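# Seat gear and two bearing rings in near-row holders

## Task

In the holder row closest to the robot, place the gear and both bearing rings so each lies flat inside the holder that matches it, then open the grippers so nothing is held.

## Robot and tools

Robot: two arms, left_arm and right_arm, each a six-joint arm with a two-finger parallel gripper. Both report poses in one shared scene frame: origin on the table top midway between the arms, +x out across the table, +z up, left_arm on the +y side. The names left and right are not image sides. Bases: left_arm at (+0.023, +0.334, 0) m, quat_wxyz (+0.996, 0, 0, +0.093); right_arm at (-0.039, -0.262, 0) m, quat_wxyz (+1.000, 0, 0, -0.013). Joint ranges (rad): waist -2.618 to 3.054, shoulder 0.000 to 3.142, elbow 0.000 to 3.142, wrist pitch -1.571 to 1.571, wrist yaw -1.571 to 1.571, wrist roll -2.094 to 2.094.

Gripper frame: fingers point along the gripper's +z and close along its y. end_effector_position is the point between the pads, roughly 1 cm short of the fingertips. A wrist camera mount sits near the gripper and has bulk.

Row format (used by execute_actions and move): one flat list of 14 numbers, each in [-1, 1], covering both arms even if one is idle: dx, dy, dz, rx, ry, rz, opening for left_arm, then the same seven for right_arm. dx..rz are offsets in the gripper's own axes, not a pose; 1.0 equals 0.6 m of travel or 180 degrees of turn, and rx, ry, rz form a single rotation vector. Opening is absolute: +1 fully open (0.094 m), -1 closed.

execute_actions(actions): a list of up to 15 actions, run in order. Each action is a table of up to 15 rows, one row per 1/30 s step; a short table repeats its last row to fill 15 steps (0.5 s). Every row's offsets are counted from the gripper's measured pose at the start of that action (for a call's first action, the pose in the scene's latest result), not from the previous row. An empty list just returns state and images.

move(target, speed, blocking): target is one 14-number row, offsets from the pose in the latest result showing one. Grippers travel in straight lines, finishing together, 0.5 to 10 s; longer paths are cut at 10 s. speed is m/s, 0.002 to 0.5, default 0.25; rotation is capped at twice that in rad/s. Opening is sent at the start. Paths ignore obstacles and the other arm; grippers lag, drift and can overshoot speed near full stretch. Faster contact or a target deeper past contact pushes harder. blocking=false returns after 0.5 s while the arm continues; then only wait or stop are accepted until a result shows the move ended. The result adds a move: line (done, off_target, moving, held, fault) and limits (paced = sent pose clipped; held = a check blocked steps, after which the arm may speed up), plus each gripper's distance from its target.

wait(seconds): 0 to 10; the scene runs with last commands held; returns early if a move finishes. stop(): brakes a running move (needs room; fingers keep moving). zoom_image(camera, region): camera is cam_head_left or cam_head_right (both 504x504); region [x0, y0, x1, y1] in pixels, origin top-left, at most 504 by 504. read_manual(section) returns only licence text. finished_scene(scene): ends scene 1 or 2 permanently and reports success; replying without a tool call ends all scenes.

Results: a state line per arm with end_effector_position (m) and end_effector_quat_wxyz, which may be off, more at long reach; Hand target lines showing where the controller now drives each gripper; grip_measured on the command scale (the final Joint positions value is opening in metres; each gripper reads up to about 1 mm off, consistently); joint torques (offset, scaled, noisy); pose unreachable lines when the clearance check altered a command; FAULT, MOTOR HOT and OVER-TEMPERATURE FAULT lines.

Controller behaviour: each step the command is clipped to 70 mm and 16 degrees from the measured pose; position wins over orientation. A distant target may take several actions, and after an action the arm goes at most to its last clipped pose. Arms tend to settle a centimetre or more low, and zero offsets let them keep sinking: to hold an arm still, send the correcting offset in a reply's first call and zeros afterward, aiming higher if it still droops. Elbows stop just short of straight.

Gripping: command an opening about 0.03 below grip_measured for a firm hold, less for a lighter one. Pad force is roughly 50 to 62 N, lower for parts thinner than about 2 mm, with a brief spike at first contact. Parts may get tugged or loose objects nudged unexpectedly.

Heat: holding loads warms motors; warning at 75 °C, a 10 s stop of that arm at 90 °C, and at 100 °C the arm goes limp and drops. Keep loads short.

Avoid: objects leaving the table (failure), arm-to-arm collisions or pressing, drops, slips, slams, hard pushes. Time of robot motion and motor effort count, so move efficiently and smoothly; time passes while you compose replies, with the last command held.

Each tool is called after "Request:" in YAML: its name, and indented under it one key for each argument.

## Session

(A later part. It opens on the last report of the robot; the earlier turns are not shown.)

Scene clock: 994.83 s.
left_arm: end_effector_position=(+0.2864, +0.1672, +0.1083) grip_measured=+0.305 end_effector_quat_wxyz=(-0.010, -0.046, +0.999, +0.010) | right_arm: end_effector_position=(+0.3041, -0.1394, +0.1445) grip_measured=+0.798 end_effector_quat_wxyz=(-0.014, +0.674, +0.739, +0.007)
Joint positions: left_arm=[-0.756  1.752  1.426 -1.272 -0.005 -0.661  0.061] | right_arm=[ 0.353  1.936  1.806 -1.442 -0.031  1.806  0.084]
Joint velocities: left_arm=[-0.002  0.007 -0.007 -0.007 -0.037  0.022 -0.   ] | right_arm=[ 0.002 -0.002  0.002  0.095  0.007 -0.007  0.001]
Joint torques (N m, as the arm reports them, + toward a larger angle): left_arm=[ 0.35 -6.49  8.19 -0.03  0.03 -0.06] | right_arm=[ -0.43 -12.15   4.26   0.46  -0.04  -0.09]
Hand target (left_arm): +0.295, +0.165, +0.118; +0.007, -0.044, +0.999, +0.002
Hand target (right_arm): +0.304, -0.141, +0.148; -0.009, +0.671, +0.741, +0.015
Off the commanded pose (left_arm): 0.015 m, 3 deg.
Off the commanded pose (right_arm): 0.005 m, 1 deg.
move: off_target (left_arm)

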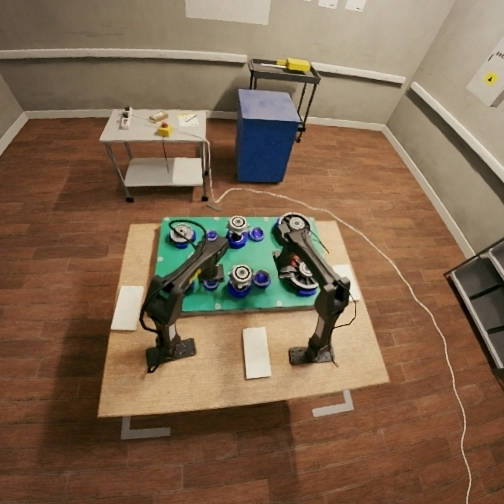

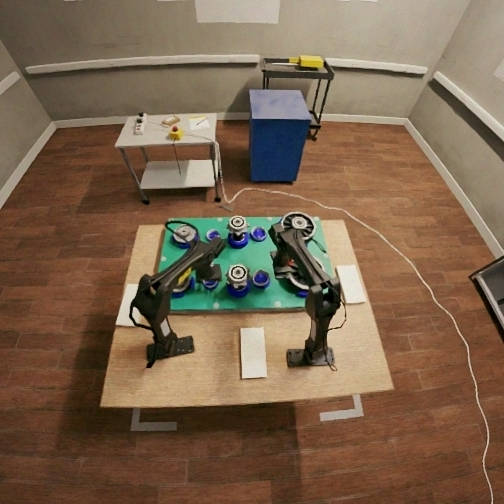

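Request:
zoom_image:
  camera: "cam_head_right"
  region: [190, 260, 230, 300]

Request:
zoom_image:
  camera: "cam_head_left"
  region: [190, 260, 230, 300]

Region (190, 260, 230, 300) of cam_head_right's 504x504 image, scaled by 12.600, with more detail than that image has.

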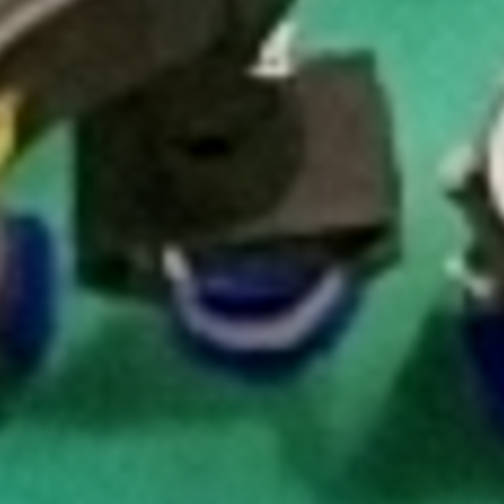

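Region (190, 260, 230, 300) of cam_head_left's 504x504 image, scaled by 12.600, with more detail than that image has.

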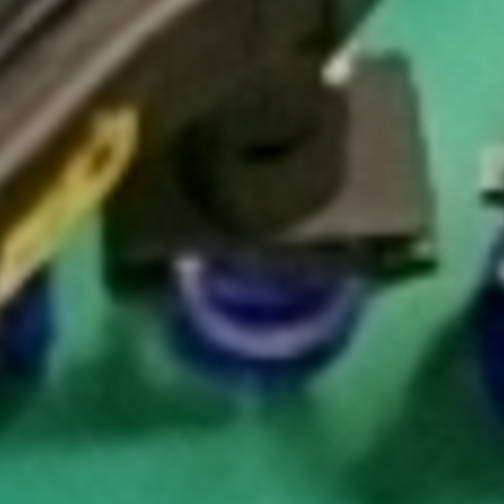

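Request:
move:
  target: [-0.014,0.003,0.012,0.006,-0.006,0,0.27, 0.115,0.009,0.033,-0.003,-0.0095,-0.082,0.8]
  speed: 0.08

Scene clock: 1023.53 s.
left_arm: end_effector_position=(+0.2916, +0.1687, +0.1020) grip_measured=+0.305 end_effector_quat_wxyz=(-0.003, -0.044, +0.999, +0.004) | right_arm: end_effector_position=(+0.2949, -0.0727, +0.1249) grip_measured=+0.798 end_effector_quat_wxyz=(-0.011, +0.581, +0.814, -0.005)
Joint positions: left_arm=[-0.742  1.752  1.401 -1.23  -0.004 -0.645  0.061] | right_arm=[ 0.533  2.032  1.864 -1.422 -0.016  1.745  0.084]
Joint velocities: left_arm=[-0.007  0.007  0.017 -0.066 -0.037  0.007 -0.001] | right_arm=[-0.012 -0.007  0.017 -0.007 -0.051 -0.022  0.   ]
Joint torques (N m, as the arm reports them, + toward a larger angle): left_arm=[ 1.02 -6.48  5.19  0.11  0.05 -0.02] | right_arm=[  0.36 -10.56   6.8    0.35   0.2   -0.11]
Hand target (left_arm): +0.294, +0.170, +0.101; -0.000, -0.046, +0.999, +0.001
Hand target (right_arm): +0.303, -0.070, +0.127; +0.002, +0.574, +0.819, +0.002
Off the commanded pose (left_arm): 0.003 m, 1 deg.
Off the commanded pose (right_arm): 0.009 m, 2 deg.
move: done

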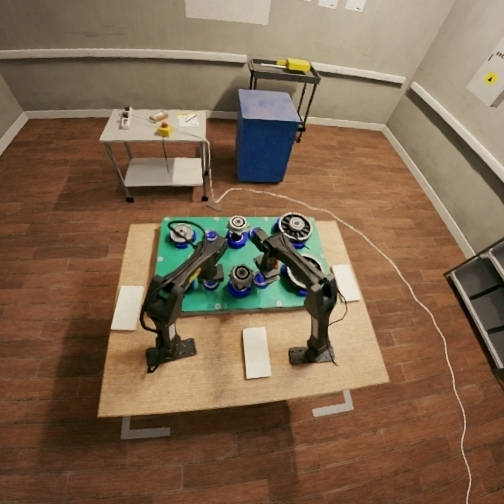

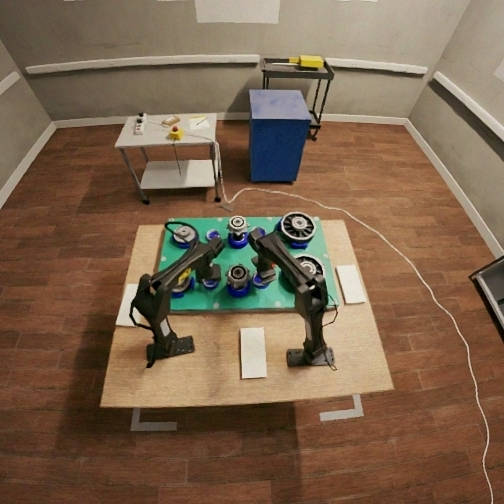

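Request:
move:
  target: [-0.002,0.0,0.025,0,0,0,0.27, 0.002,0.019,0.02,-0.005,-0.003,0,0.95]
  speed: 0.015

Scene clock: 1030.30 s.
left_arm: end_effector_position=(+0.2907, +0.1691, +0.0891) grip_measured=+0.305 end_effector_quat_wxyz=(-0.006, -0.044, +0.999, +0.006) | right_arm: end_effector_position=(+0.3023, -0.0687, +0.1173) grip_measured=+0.948 end_effector_quat_wxyz=(-0.008, +0.580, +0.814, +0.001)
Joint positions: left_arm=[-0.742  1.761  1.36  -1.187 -0.003 -0.644  0.061] | right_arm=[ 0.533  2.052  1.865 -1.389 -0.016  1.744  0.092]
Joint velocities: left_arm=[-0.002 -0.002 -0.007 -0.007 -0.051 -0.007 -0.   ] | right_arm=[ 0.012 -0.002  0.012  0.007 -0.007 -0.051 -0.001]
Joint torques (N m, as the arm reports them, + toward a larger angle): left_arm=[-0.04 -6.17  5.17  0.14  0.04  0.  ] | right_arm=[  0.2  -10.78   4.95   0.45   0.06   0.12]
Hand target (left_arm): +0.293, +0.169, +0.087; -0.003, -0.044, +0.999, +0.004
Hand target (right_arm): +0.305, -0.068, +0.113; -0.003, +0.581, +0.814, -0.001
Off the commanded pose (left_arm): 0.003 m, 0 deg.
Off the commanded pose (right_arm): 0.005 m, 1 deg.
move: done

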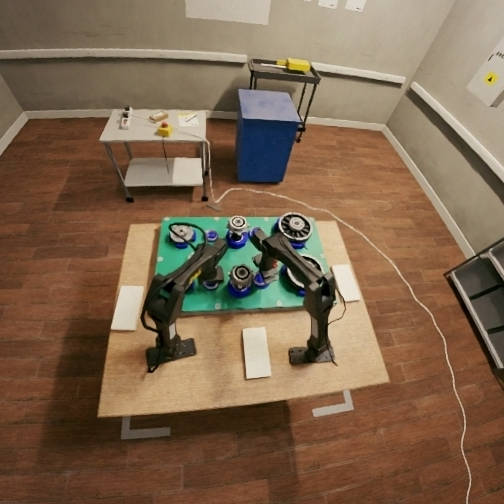

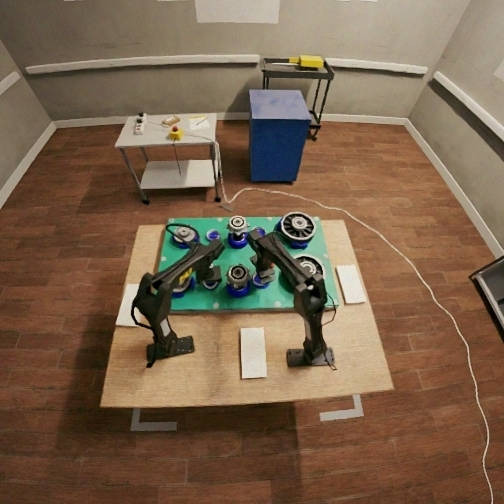

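Request:
move:
  target: [0,0,0.012,0,0,0,0.27, 0,0.002,0.04,0,0,0,0.95]
  speed: 0.025

Scene clock: 1034.20 s.
left_arm: end_effector_position=(+0.2906, +0.1689, +0.0860) grip_measured=+0.305 end_effector_quat_wxyz=(-0.006, -0.044, +0.999, +0.005) | right_arm: end_effector_position=(+0.3029, -0.0681, +0.0984) grip_measured=+0.948 end_effector_quat_wxyz=(-0.008, +0.580, +0.814, +0.002)
Joint positions: left_arm=[-0.742  1.761  1.348 -1.173 -0.002 -0.644  0.061] | right_arm=[ 0.533  2.052  1.789 -1.311 -0.017  1.744  0.092]
Joint velocities: left_arm=[ 0.007  0.007  0.007  0.037 -0.022 -0.022 -0.   ] | right_arm=[ 0.002 -0.017 -0.012  0.066 -0.022  0.022 -0.003]
Joint torques (N m, as the arm reports them, + toward a larger angle): left_arm=[-0.14 -6.14  4.56  0.11  0.02 -0.04] | right_arm=[  0.02 -11.53   4.39   0.46   0.02   0.  ]
Hand target (left_arm): +0.291, +0.169, +0.082; -0.006, -0.044, +0.999, +0.006
Hand target (right_arm): +0.303, -0.068, +0.093; -0.008, +0.580, +0.814, +0.001
Off the commanded pose (left_arm): 0.004 m, 0 deg.
Off the commanded pose (right_arm): 0.005 m, 0 deg.
move: done

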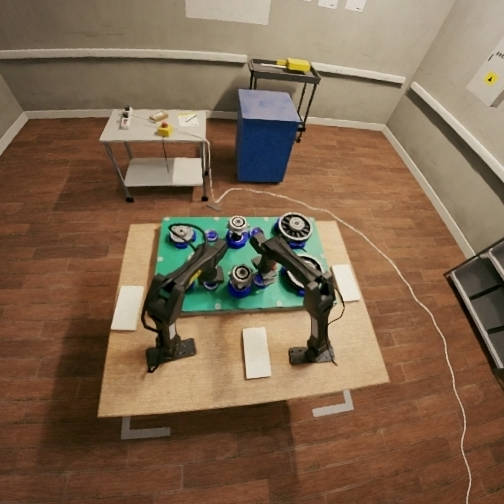

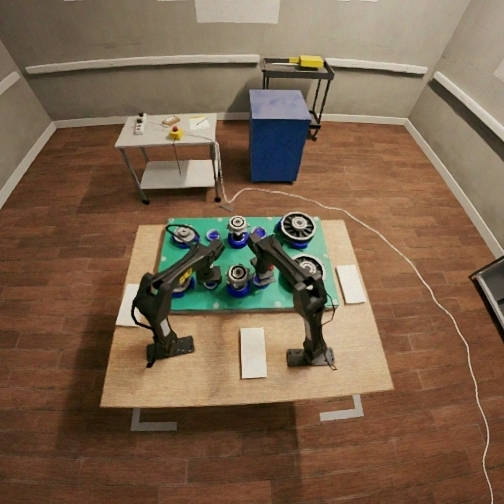

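Request:
execute_actions:
  actions:
    - [[0,0,0,0,0,0,0.27, 0,-0.002,0.008,0,0,0,0.95],[0,0,0,0,0,0,0.27, 0,-0.004,0.010,0,0,0,0.95],[0,0,0,0,0,0,0.27, 0,-0.006,0.012,0,0,0,0.95],[0,0,0,0,0,0,0.30, 0,-0.007,0.013,0,0,0,0.95],[0,0,0,0,0,0,0.33, 0,-0.008,0.014,0,0,0,0.95],[0,0,0,0,0,0,0.36, 0,-0.008,0.015,0,0,0,0.95],[0,0,0,0,0,0,0.40, 0,-0.008,0.015,0,0,0,0.95],[0,0,0,0,0,0,0.45, 0,-0.008,0.015,0,0,0,0.95]]

Scene clock: 1039.93 s.
left_arm: end_effector_position=(+0.2907, +0.1688, +0.0860) grip_measured=+0.448 end_effector_quat_wxyz=(-0.005, -0.044, +0.999, +0.005) | right_arm: end_effector_position=(+0.2975, -0.0708, +0.0857) grip_measured=+0.948 end_effector_quat_wxyz=(-0.014, +0.580, +0.814, -0.007)
Joint positions: left_arm=[-0.742  1.761  1.348 -1.172 -0.002 -0.644  0.068] | right_arm=[ 0.533  2.052  1.739 -1.282 -0.019  1.744  0.092]
Joint velocities: left_arm=[-0.002  0.002  0.012 -0.066  0.007  0.037 -0.001] | right_arm=[-0.012  0.007  0.007  0.051 -0.007 -0.051 -0.001]
Joint torques (N m, as the arm reports them, + toward a larger angle): left_arm=[-0.03 -6.47  5.83 -0.02  0.   -0.05] | right_arm=[  0.18 -12.97   4.43   0.41   0.02   0.02]
Hand target (left_arm): +0.291, +0.169, +0.086; -0.006, -0.044, +0.999, +0.005
Hand target (right_arm): +0.298, -0.070, +0.089; -0.009, +0.580, +0.814, +0.002
Off the commanded pose (left_arm): 0.000 m, 0 deg.
Off the commanded pose (right_arm): 0.004 m, 1 deg.

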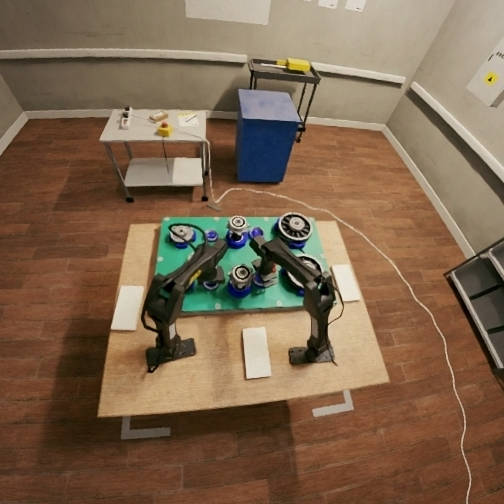

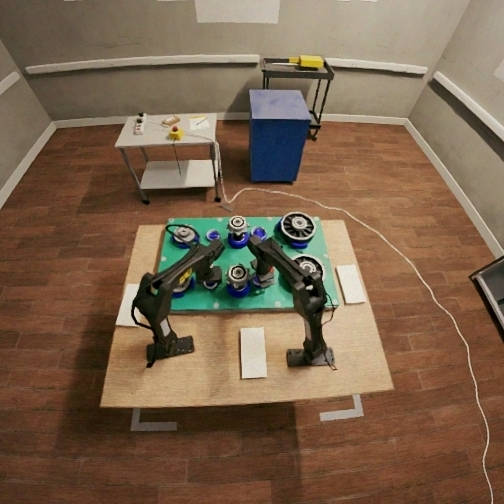

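Request:
execute_actions:
  actions:
    - [[0,0,-0.008,0,0,0,0.45, 0,0,-0.004,0,0,0,0.92],[0,0,-0.014,0,0,0,0.45, 0,0,-0.004,0,0,0,0.90],[0,0,-0.020,0,0,0,0.45, 0,0,-0.004,0,0,0,0.88],[0,0,-0.026,0,0,0,0.45, 0,0,-0.004,0,0,0,0.86],[0,0,-0.032,0,0,0,0.45, 0,0,-0.004,0,0,0,0.84],[0,0,-0.038,0,0,0,0.45, 0,0,-0.004,0,0,0,0.82],[0,0,-0.044,0,0,0,0.45, 0,0,-0.004,0,0,0,0.80],[0,0,-0.050,0,0,0,0.45, 0,0,-0.004,0,0,0,0.785],[0,0,-0.056,0,0,0,0.45, 0,0,-0.004,0,0,0,0.77],[0,0,-0.062,0,0,0,0.45, 0,0,-0.004,0,0,0,0.755],[0,0,-0.068,0,0,0,0.45, 0,0,-0.004,0,0,0,0.74],[0,0,-0.074,0,0,0,0.45, 0,0,-0.004,0,0,0,0.73],[0,0,-0.080,0,0,0,0.45, 0,0,-0.004,0,0,0,0.72],[0,0,-0.085,0,0,0,0.45, 0,0,-0.004,0,0,0,0.71],[0,0,-0.090,0,0,0,0.45, 0,0,-0.004,0,0,0,0.70]]

Request:
wait:
  seconds: 0.5

Request:
zoom_image:
  camera: "cam_head_left"
  region: [245, 262, 281, 298]

Scene clock: 1051.63 s.
left_arm: end_effector_position=(+0.2952, +0.1660, +0.1219) grip_measured=+0.448 end_effector_quat_wxyz=(-0.003, -0.044, +0.999, +0.003) | right_arm: end_effector_position=(+0.2980, -0.0703, +0.0857) grip_measured=+0.707 end_effector_quat_wxyz=(-0.014, +0.580, +0.814, -0.006)
Joint positions: left_arm=[-0.742  1.761  1.491 -1.308 -0.002 -0.644  0.068] | right_arm=[ 0.533  2.052  1.739 -1.28  -0.02   1.744  0.08 ]
Joint velocities: left_arm=[ 0.012  0.012  0.374 -0.388  0.037 -0.051  0.   ] | right_arm=[-0.002 -0.007 -0.027  0.051 -0.066  0.007 -0.009]
Joint torques (N m, as the arm reports them, + toward a larger angle): left_arm=[ 0.13 -7.8   7.83 -0.12  0.01  0.  ] | right_arm=[ -0.05 -11.7    5.83   0.16  -0.01   0.04]
Hand target (left_arm): +0.291, +0.169, +0.139; -0.004, -0.044, +0.999, +0.004
Hand target (right_arm): +0.298, -0.071, +0.088; -0.014, +0.580, +0.814, -0.007
Off the commanded pose (left_arm): 0.019 m, 0 deg.
Off the commanded pose (right_arm): 0.002 m, 0 deg.

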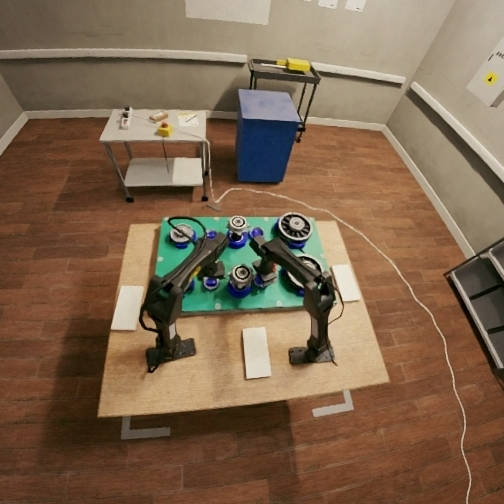

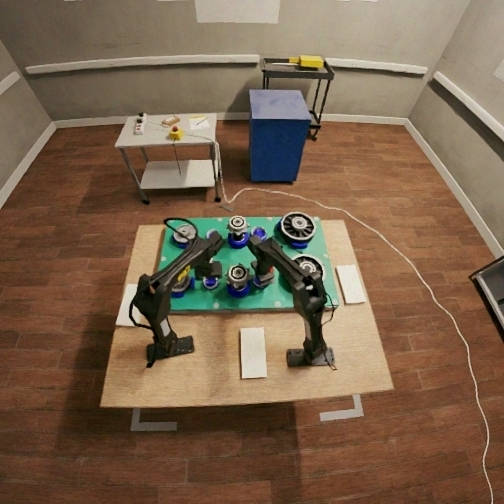

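Scene clock: 1052.13 s.
left_arm: end_effector_position=(+0.2895, +0.1696, +0.1282) grip_measured=+0.448 end_effector_quat_wxyz=(-0.014, -0.044, +0.999, +0.011) | right_arm: end_effector_position=(+0.2980, -0.0703, +0.0857) grip_measured=+0.702 end_effector_quat_wxyz=(-0.014, +0.580, +0.814, -0.006)
Joint positions: left_arm=[-0.742  1.761  1.516 -1.361 -0.002 -0.644  0.068] | right_arm=[ 0.533  2.052  1.739 -1.28  -0.02   1.744  0.08 ]
Joint velocities: left_arm=[ 0.007  0.012  0.012  0.007 -0.051 -0.037 -0.   ] | right_arm=[-0.012 -0.022 -0.022  0.022 -0.037  0.022  0.   ]
Joint torques (N m, as the arm reports them, + toward a larger angle): left_arm=[ 0.25 -7.79  7.85 -0.22  0.02 -0.03] | right_arm=[  0.02 -11.6    5.86   0.1   -0.03  -0.01]
Hand target (left_arm): +0.291, +0.169, +0.139; -0.004, -0.044, +0.999, +0.004
Hand target (right_arm): +0.298, -0.071, +0.088; -0.014, +0.580, +0.814, -0.007
Off the commanded pose (left_arm): 0.012 m, 1 deg.
Off the commanded pose (right_arm): 0.002 m, 0 deg.
wait: 0.50 s; at rest by 0.47 s

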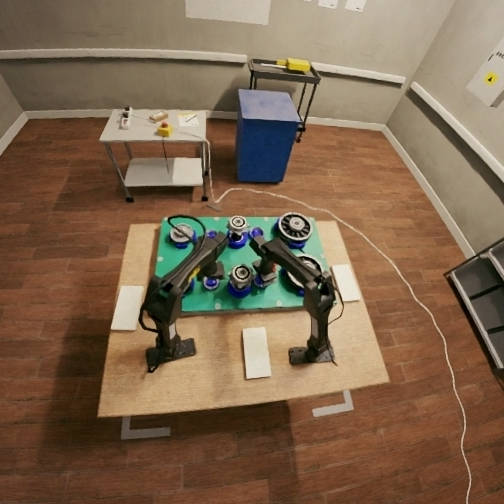

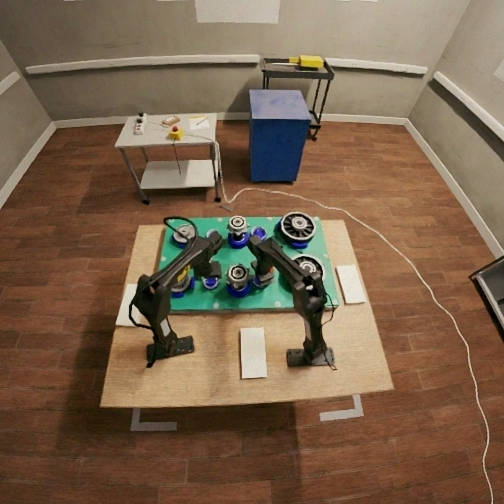

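Region (245, 262, 281, 298) of cam_head_left's 504x504 image, scaled by 14.000, with more detail than that image has.

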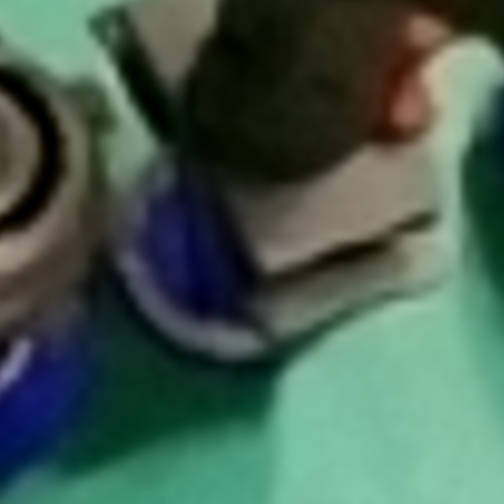

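Request:
move:
  target: [0.25,0.02,-0.02,0,0,0,0.45, 0,0.004,-0.09,0,0,0,0.95]
  speed: 0.15

Request:
move:
  target: [0.05,0.05,0,0,0,0,0.45, -0.10,-0.22,-0.02,0,0,-0.1,0.95]
  speed: 0.2

Request:
zoom_image:
  camera: "cam_head_left"
  region: [150, 215, 280, 305]

Scene clock: 1059.20 s.
left_arm: end_effector_position=(+0.1465, +0.1674, +0.1411) grip_measured=+0.448 end_effector_quat_wxyz=(-0.011, -0.044, +0.999, +0.007) | right_arm: end_effector_position=(+0.3021, -0.0677, +0.1376) grip_measured=+0.948 end_effector_quat_wxyz=(-0.012, +0.580, +0.814, +0.000)
Joint positions: left_arm=[-1.113  1.347  1.16  -1.408  0.011 -1.015  0.068] | right_arm=[ 0.533  2.067  1.967 -1.48  -0.021  1.744  0.092]
Joint velocities: left_arm=[ 0.002 -0.007  0.007 -0.007 -0.022  0.007  0.   ] | right_arm=[-0.007  0.007 -0.002 -0.007 -0.037  0.022 -0.001]
Joint torques (N m, as the arm reports them, + toward a larger angle): left_arm=[-0.84 -4.5   4.88 -0.2   0.06 -0.09] | right_arm=[ -0.29 -10.95   6.6    0.05   0.02   0.02]
Hand target (left_arm): +0.142, +0.172, +0.143; -0.011, -0.044, +0.999, +0.010
Hand target (right_arm): +0.302, -0.070, +0.140; -0.014, +0.580, +0.814, -0.006
Off the commanded pose (left_arm): 0.008 m, 1 deg.
Off the commanded pose (right_arm): 0.003 m, 1 deg.
move: done

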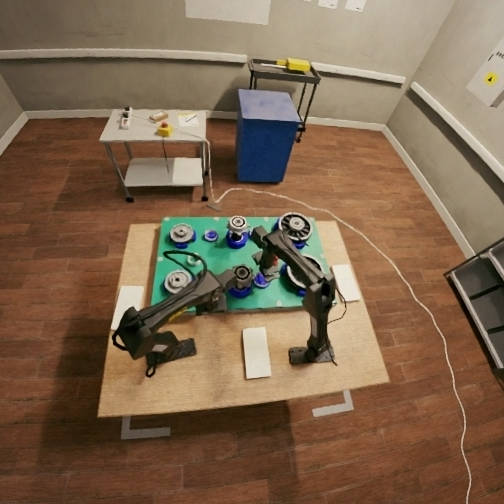

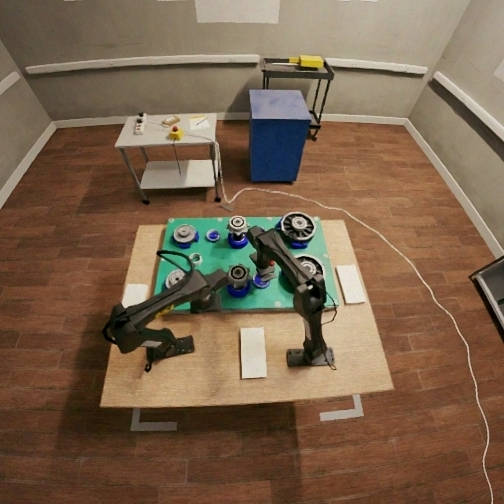

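Scene clock: 1060.60 s.
left_arm: end_effector_position=(+0.1198, +0.1907, +0.1401) grip_measured=+0.448 end_effector_quat_wxyz=(-0.009, -0.046, +0.999, +0.005) | right_arm: end_effector_position=(+0.1974, -0.1657, +0.1496) grip_measured=+0.948 end_effector_quat_wxyz=(-0.017, +0.448, +0.894, -0.002)
Joint positions: left_arm=[-1.155  1.208  1.059 -1.44   0.011 -1.06   0.068] | right_arm=[ 0.394  1.534  1.355 -1.417 -0.023  1.297  0.092]
Joint velocities: left_arm=[-0.012  0.007 -0.017 -0.022  0.007 -0.007  0.001] | right_arm=[-0.017 -0.002 -0.007 -0.007 -0.007 -0.095 -0.   ]
Joint torques (N m, as the arm reports them, + toward a larger angle): left_arm=[-0.87 -3.09  4.77 -0.16  0.05 -0.05] | right_arm=[-0.47 -7.56  4.1   0.43  0.03 -0.13]
Hand target (left_arm): +0.115, +0.195, +0.141; -0.011, -0.044, +0.999, +0.006
Hand target (right_arm): +0.197, -0.168, +0.149; -0.012, +0.446, +0.895, +0.002
Off the commanded pose (left_arm): 0.007 m, 0 deg.
Off the commanded pose (right_arm): 0.002 m, 1 deg.
move: done

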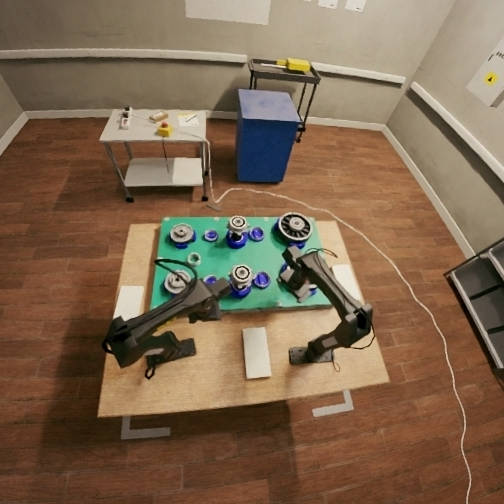

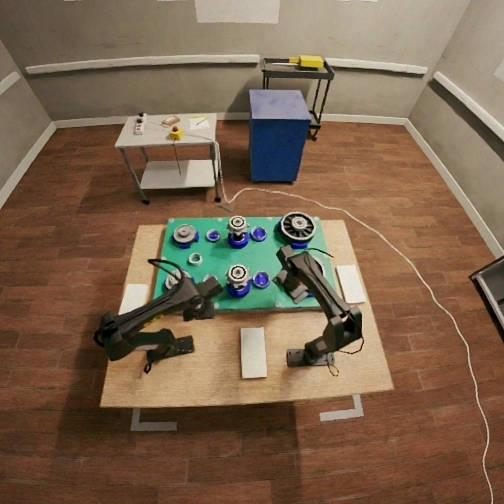

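Region (150, 215, 280, 305) of cam_head_left's 504x504 image, scaled by 3.877, with more detail than that image has; it fills the top 349 rows of this view, and the rest is white.

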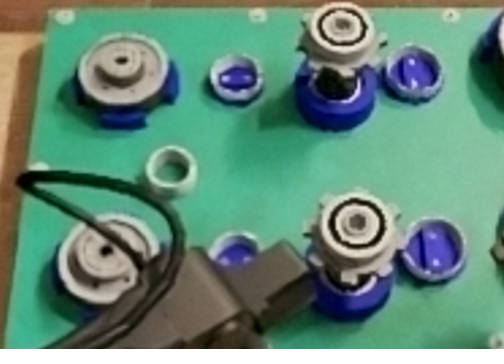

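Request:
execute_actions:
  actions: []

Scene clock: 1072.47 s.
left_arm: end_effector_position=(+0.1197, +0.1908, +0.1401) grip_measured=+0.448 end_effector_quat_wxyz=(-0.009, -0.046, +0.999, +0.005) | right_arm: end_effector_position=(+0.1974, -0.1657, +0.1496) grip_measured=+0.948 end_effector_quat_wxyz=(-0.017, +0.447, +0.894, -0.002)
Joint positions: left_arm=[-1.156  1.208  1.059 -1.44   0.011 -1.061  0.068] | right_arm=[ 0.394  1.534  1.355 -1.417 -0.023  1.295  0.092]
Joint velocities: left_arm=[ 0.007 -0.007  0.007 -0.007 -0.095 -0.037 -0.001] | right_arm=[-0.002  0.007 -0.012  0.022 -0.007  0.007  0.   ]
Joint torques (N m, as the arm reports them, + toward a larger angle): left_arm=[-0.95 -3.28  4.79 -0.18  0.13 -0.1 ] | right_arm=[-0.62 -7.35  4.15  0.38  0.01 -0.06]
Hand target (left_arm): +0.115, +0.195, +0.141; -0.011, -0.044, +0.999, +0.007
Hand target (right_arm): +0.197, -0.168, +0.149; -0.012, +0.446, +0.895, +0.002
Off the commanded pose (left_arm): 0.007 m, 0 deg.
Off the commanded pose (right_arm): 0.002 m, 1 deg.

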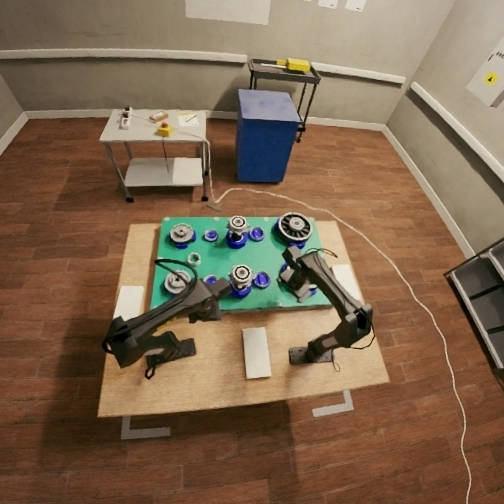

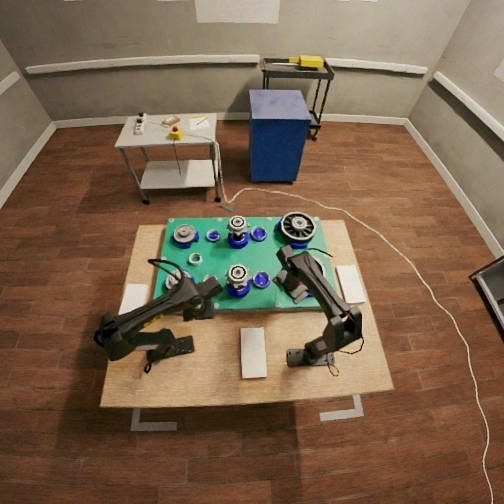

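Request:
move:
  target: [0.158,-0.086,0.02,0,0,0,0.45,0,0,0,0,0,0,0.95]
  speed: 0.15

Request:
zoom_image:
  camera: "cam_head_left"
  region: [140, 210, 340, 320]

Scene clock: 1078.07 s.
left_arm: end_effector_position=(+0.0317, +0.1417, +0.1243) grip_measured=+0.448 end_effector_quat_wxyz=(-0.012, -0.047, +0.999, +0.019) | right_arm: end_effector_position=(+0.1974, -0.1657, +0.1496) grip_measured=+0.948 end_effector_quat_wxyz=(-0.017, +0.447, +0.894, -0.002)
Joint positions: left_arm=[-1.693  1.302  1.059 -1.367  0.024 -1.6    0.068] | right_arm=[ 0.394  1.534  1.355 -1.417 -0.023  1.295  0.092]
Joint velocities: left_arm=[ 0.002  0.002  0.012 -0.081 -0.037  0.037  0.   ] | right_arm=[-0.002 -0.022 -0.022 -0.007 -0.037  0.022 -0.001]
Joint torques (N m, as the arm reports them, + toward a larger angle): left_arm=[-0.94 -2.33  8.38  0.01 -0.04 -0.02] | right_arm=[ 0.13 -6.25  5.19  0.28 -0.06  0.04]
Hand target (left_arm): +0.032, +0.132, +0.131; -0.007, -0.046, +0.999, +0.002
Hand target (right_arm): +0.197, -0.166, +0.150; -0.017, +0.447, +0.894, -0.002
Off the commanded pose (left_arm): 0.012 m, 2 deg.
Off the commanded pose (right_arm): 0.000 m, 0 deg.
move: off_target (left_arm)

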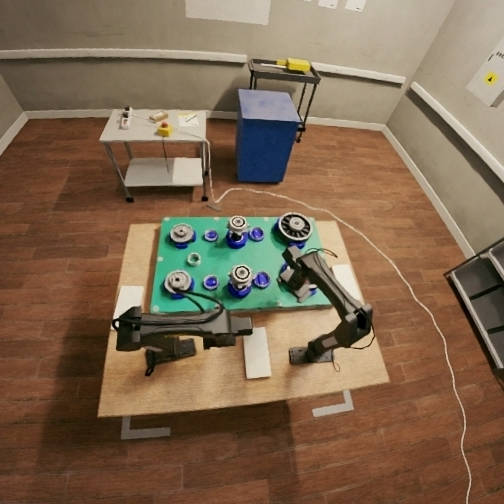

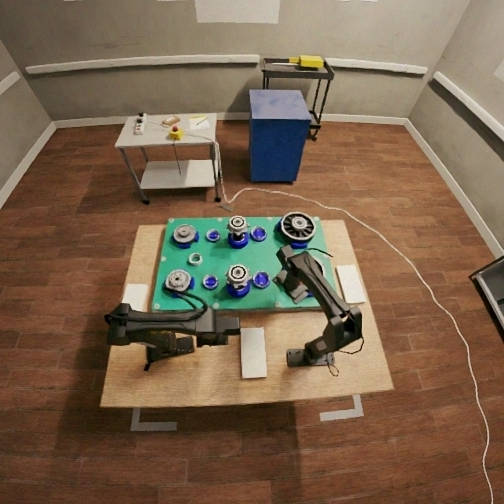

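Region (140, 210, 340, 320) of cam_head_left's 504x504 image, scaled by 2.520, with more detail than that image has; it fills the top 277 rows of this view, and the rest is white.

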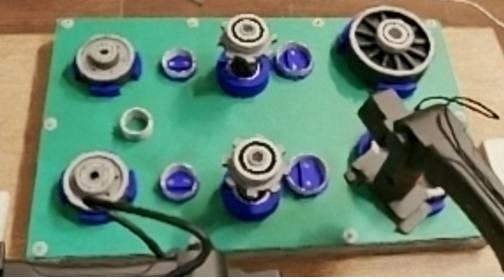

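Request:
zoom_image:
  camera: "cam_head_left"
  region: [155, 220, 285, 305]

Region (155, 220, 285, 305) of cam_head_left's 504x504 image, scaled by 3.877, with more detail than that image has; it fills the top 330 rows of this view, and the rest is white.

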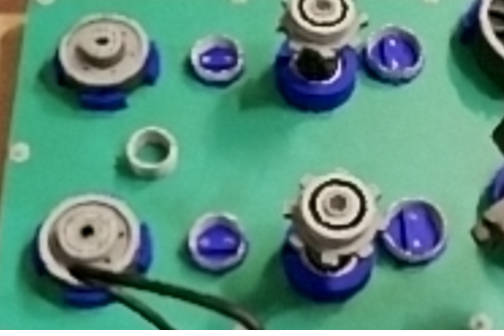

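Request:
finished_scene:
  scene: 1

The scene is finished: the task was done.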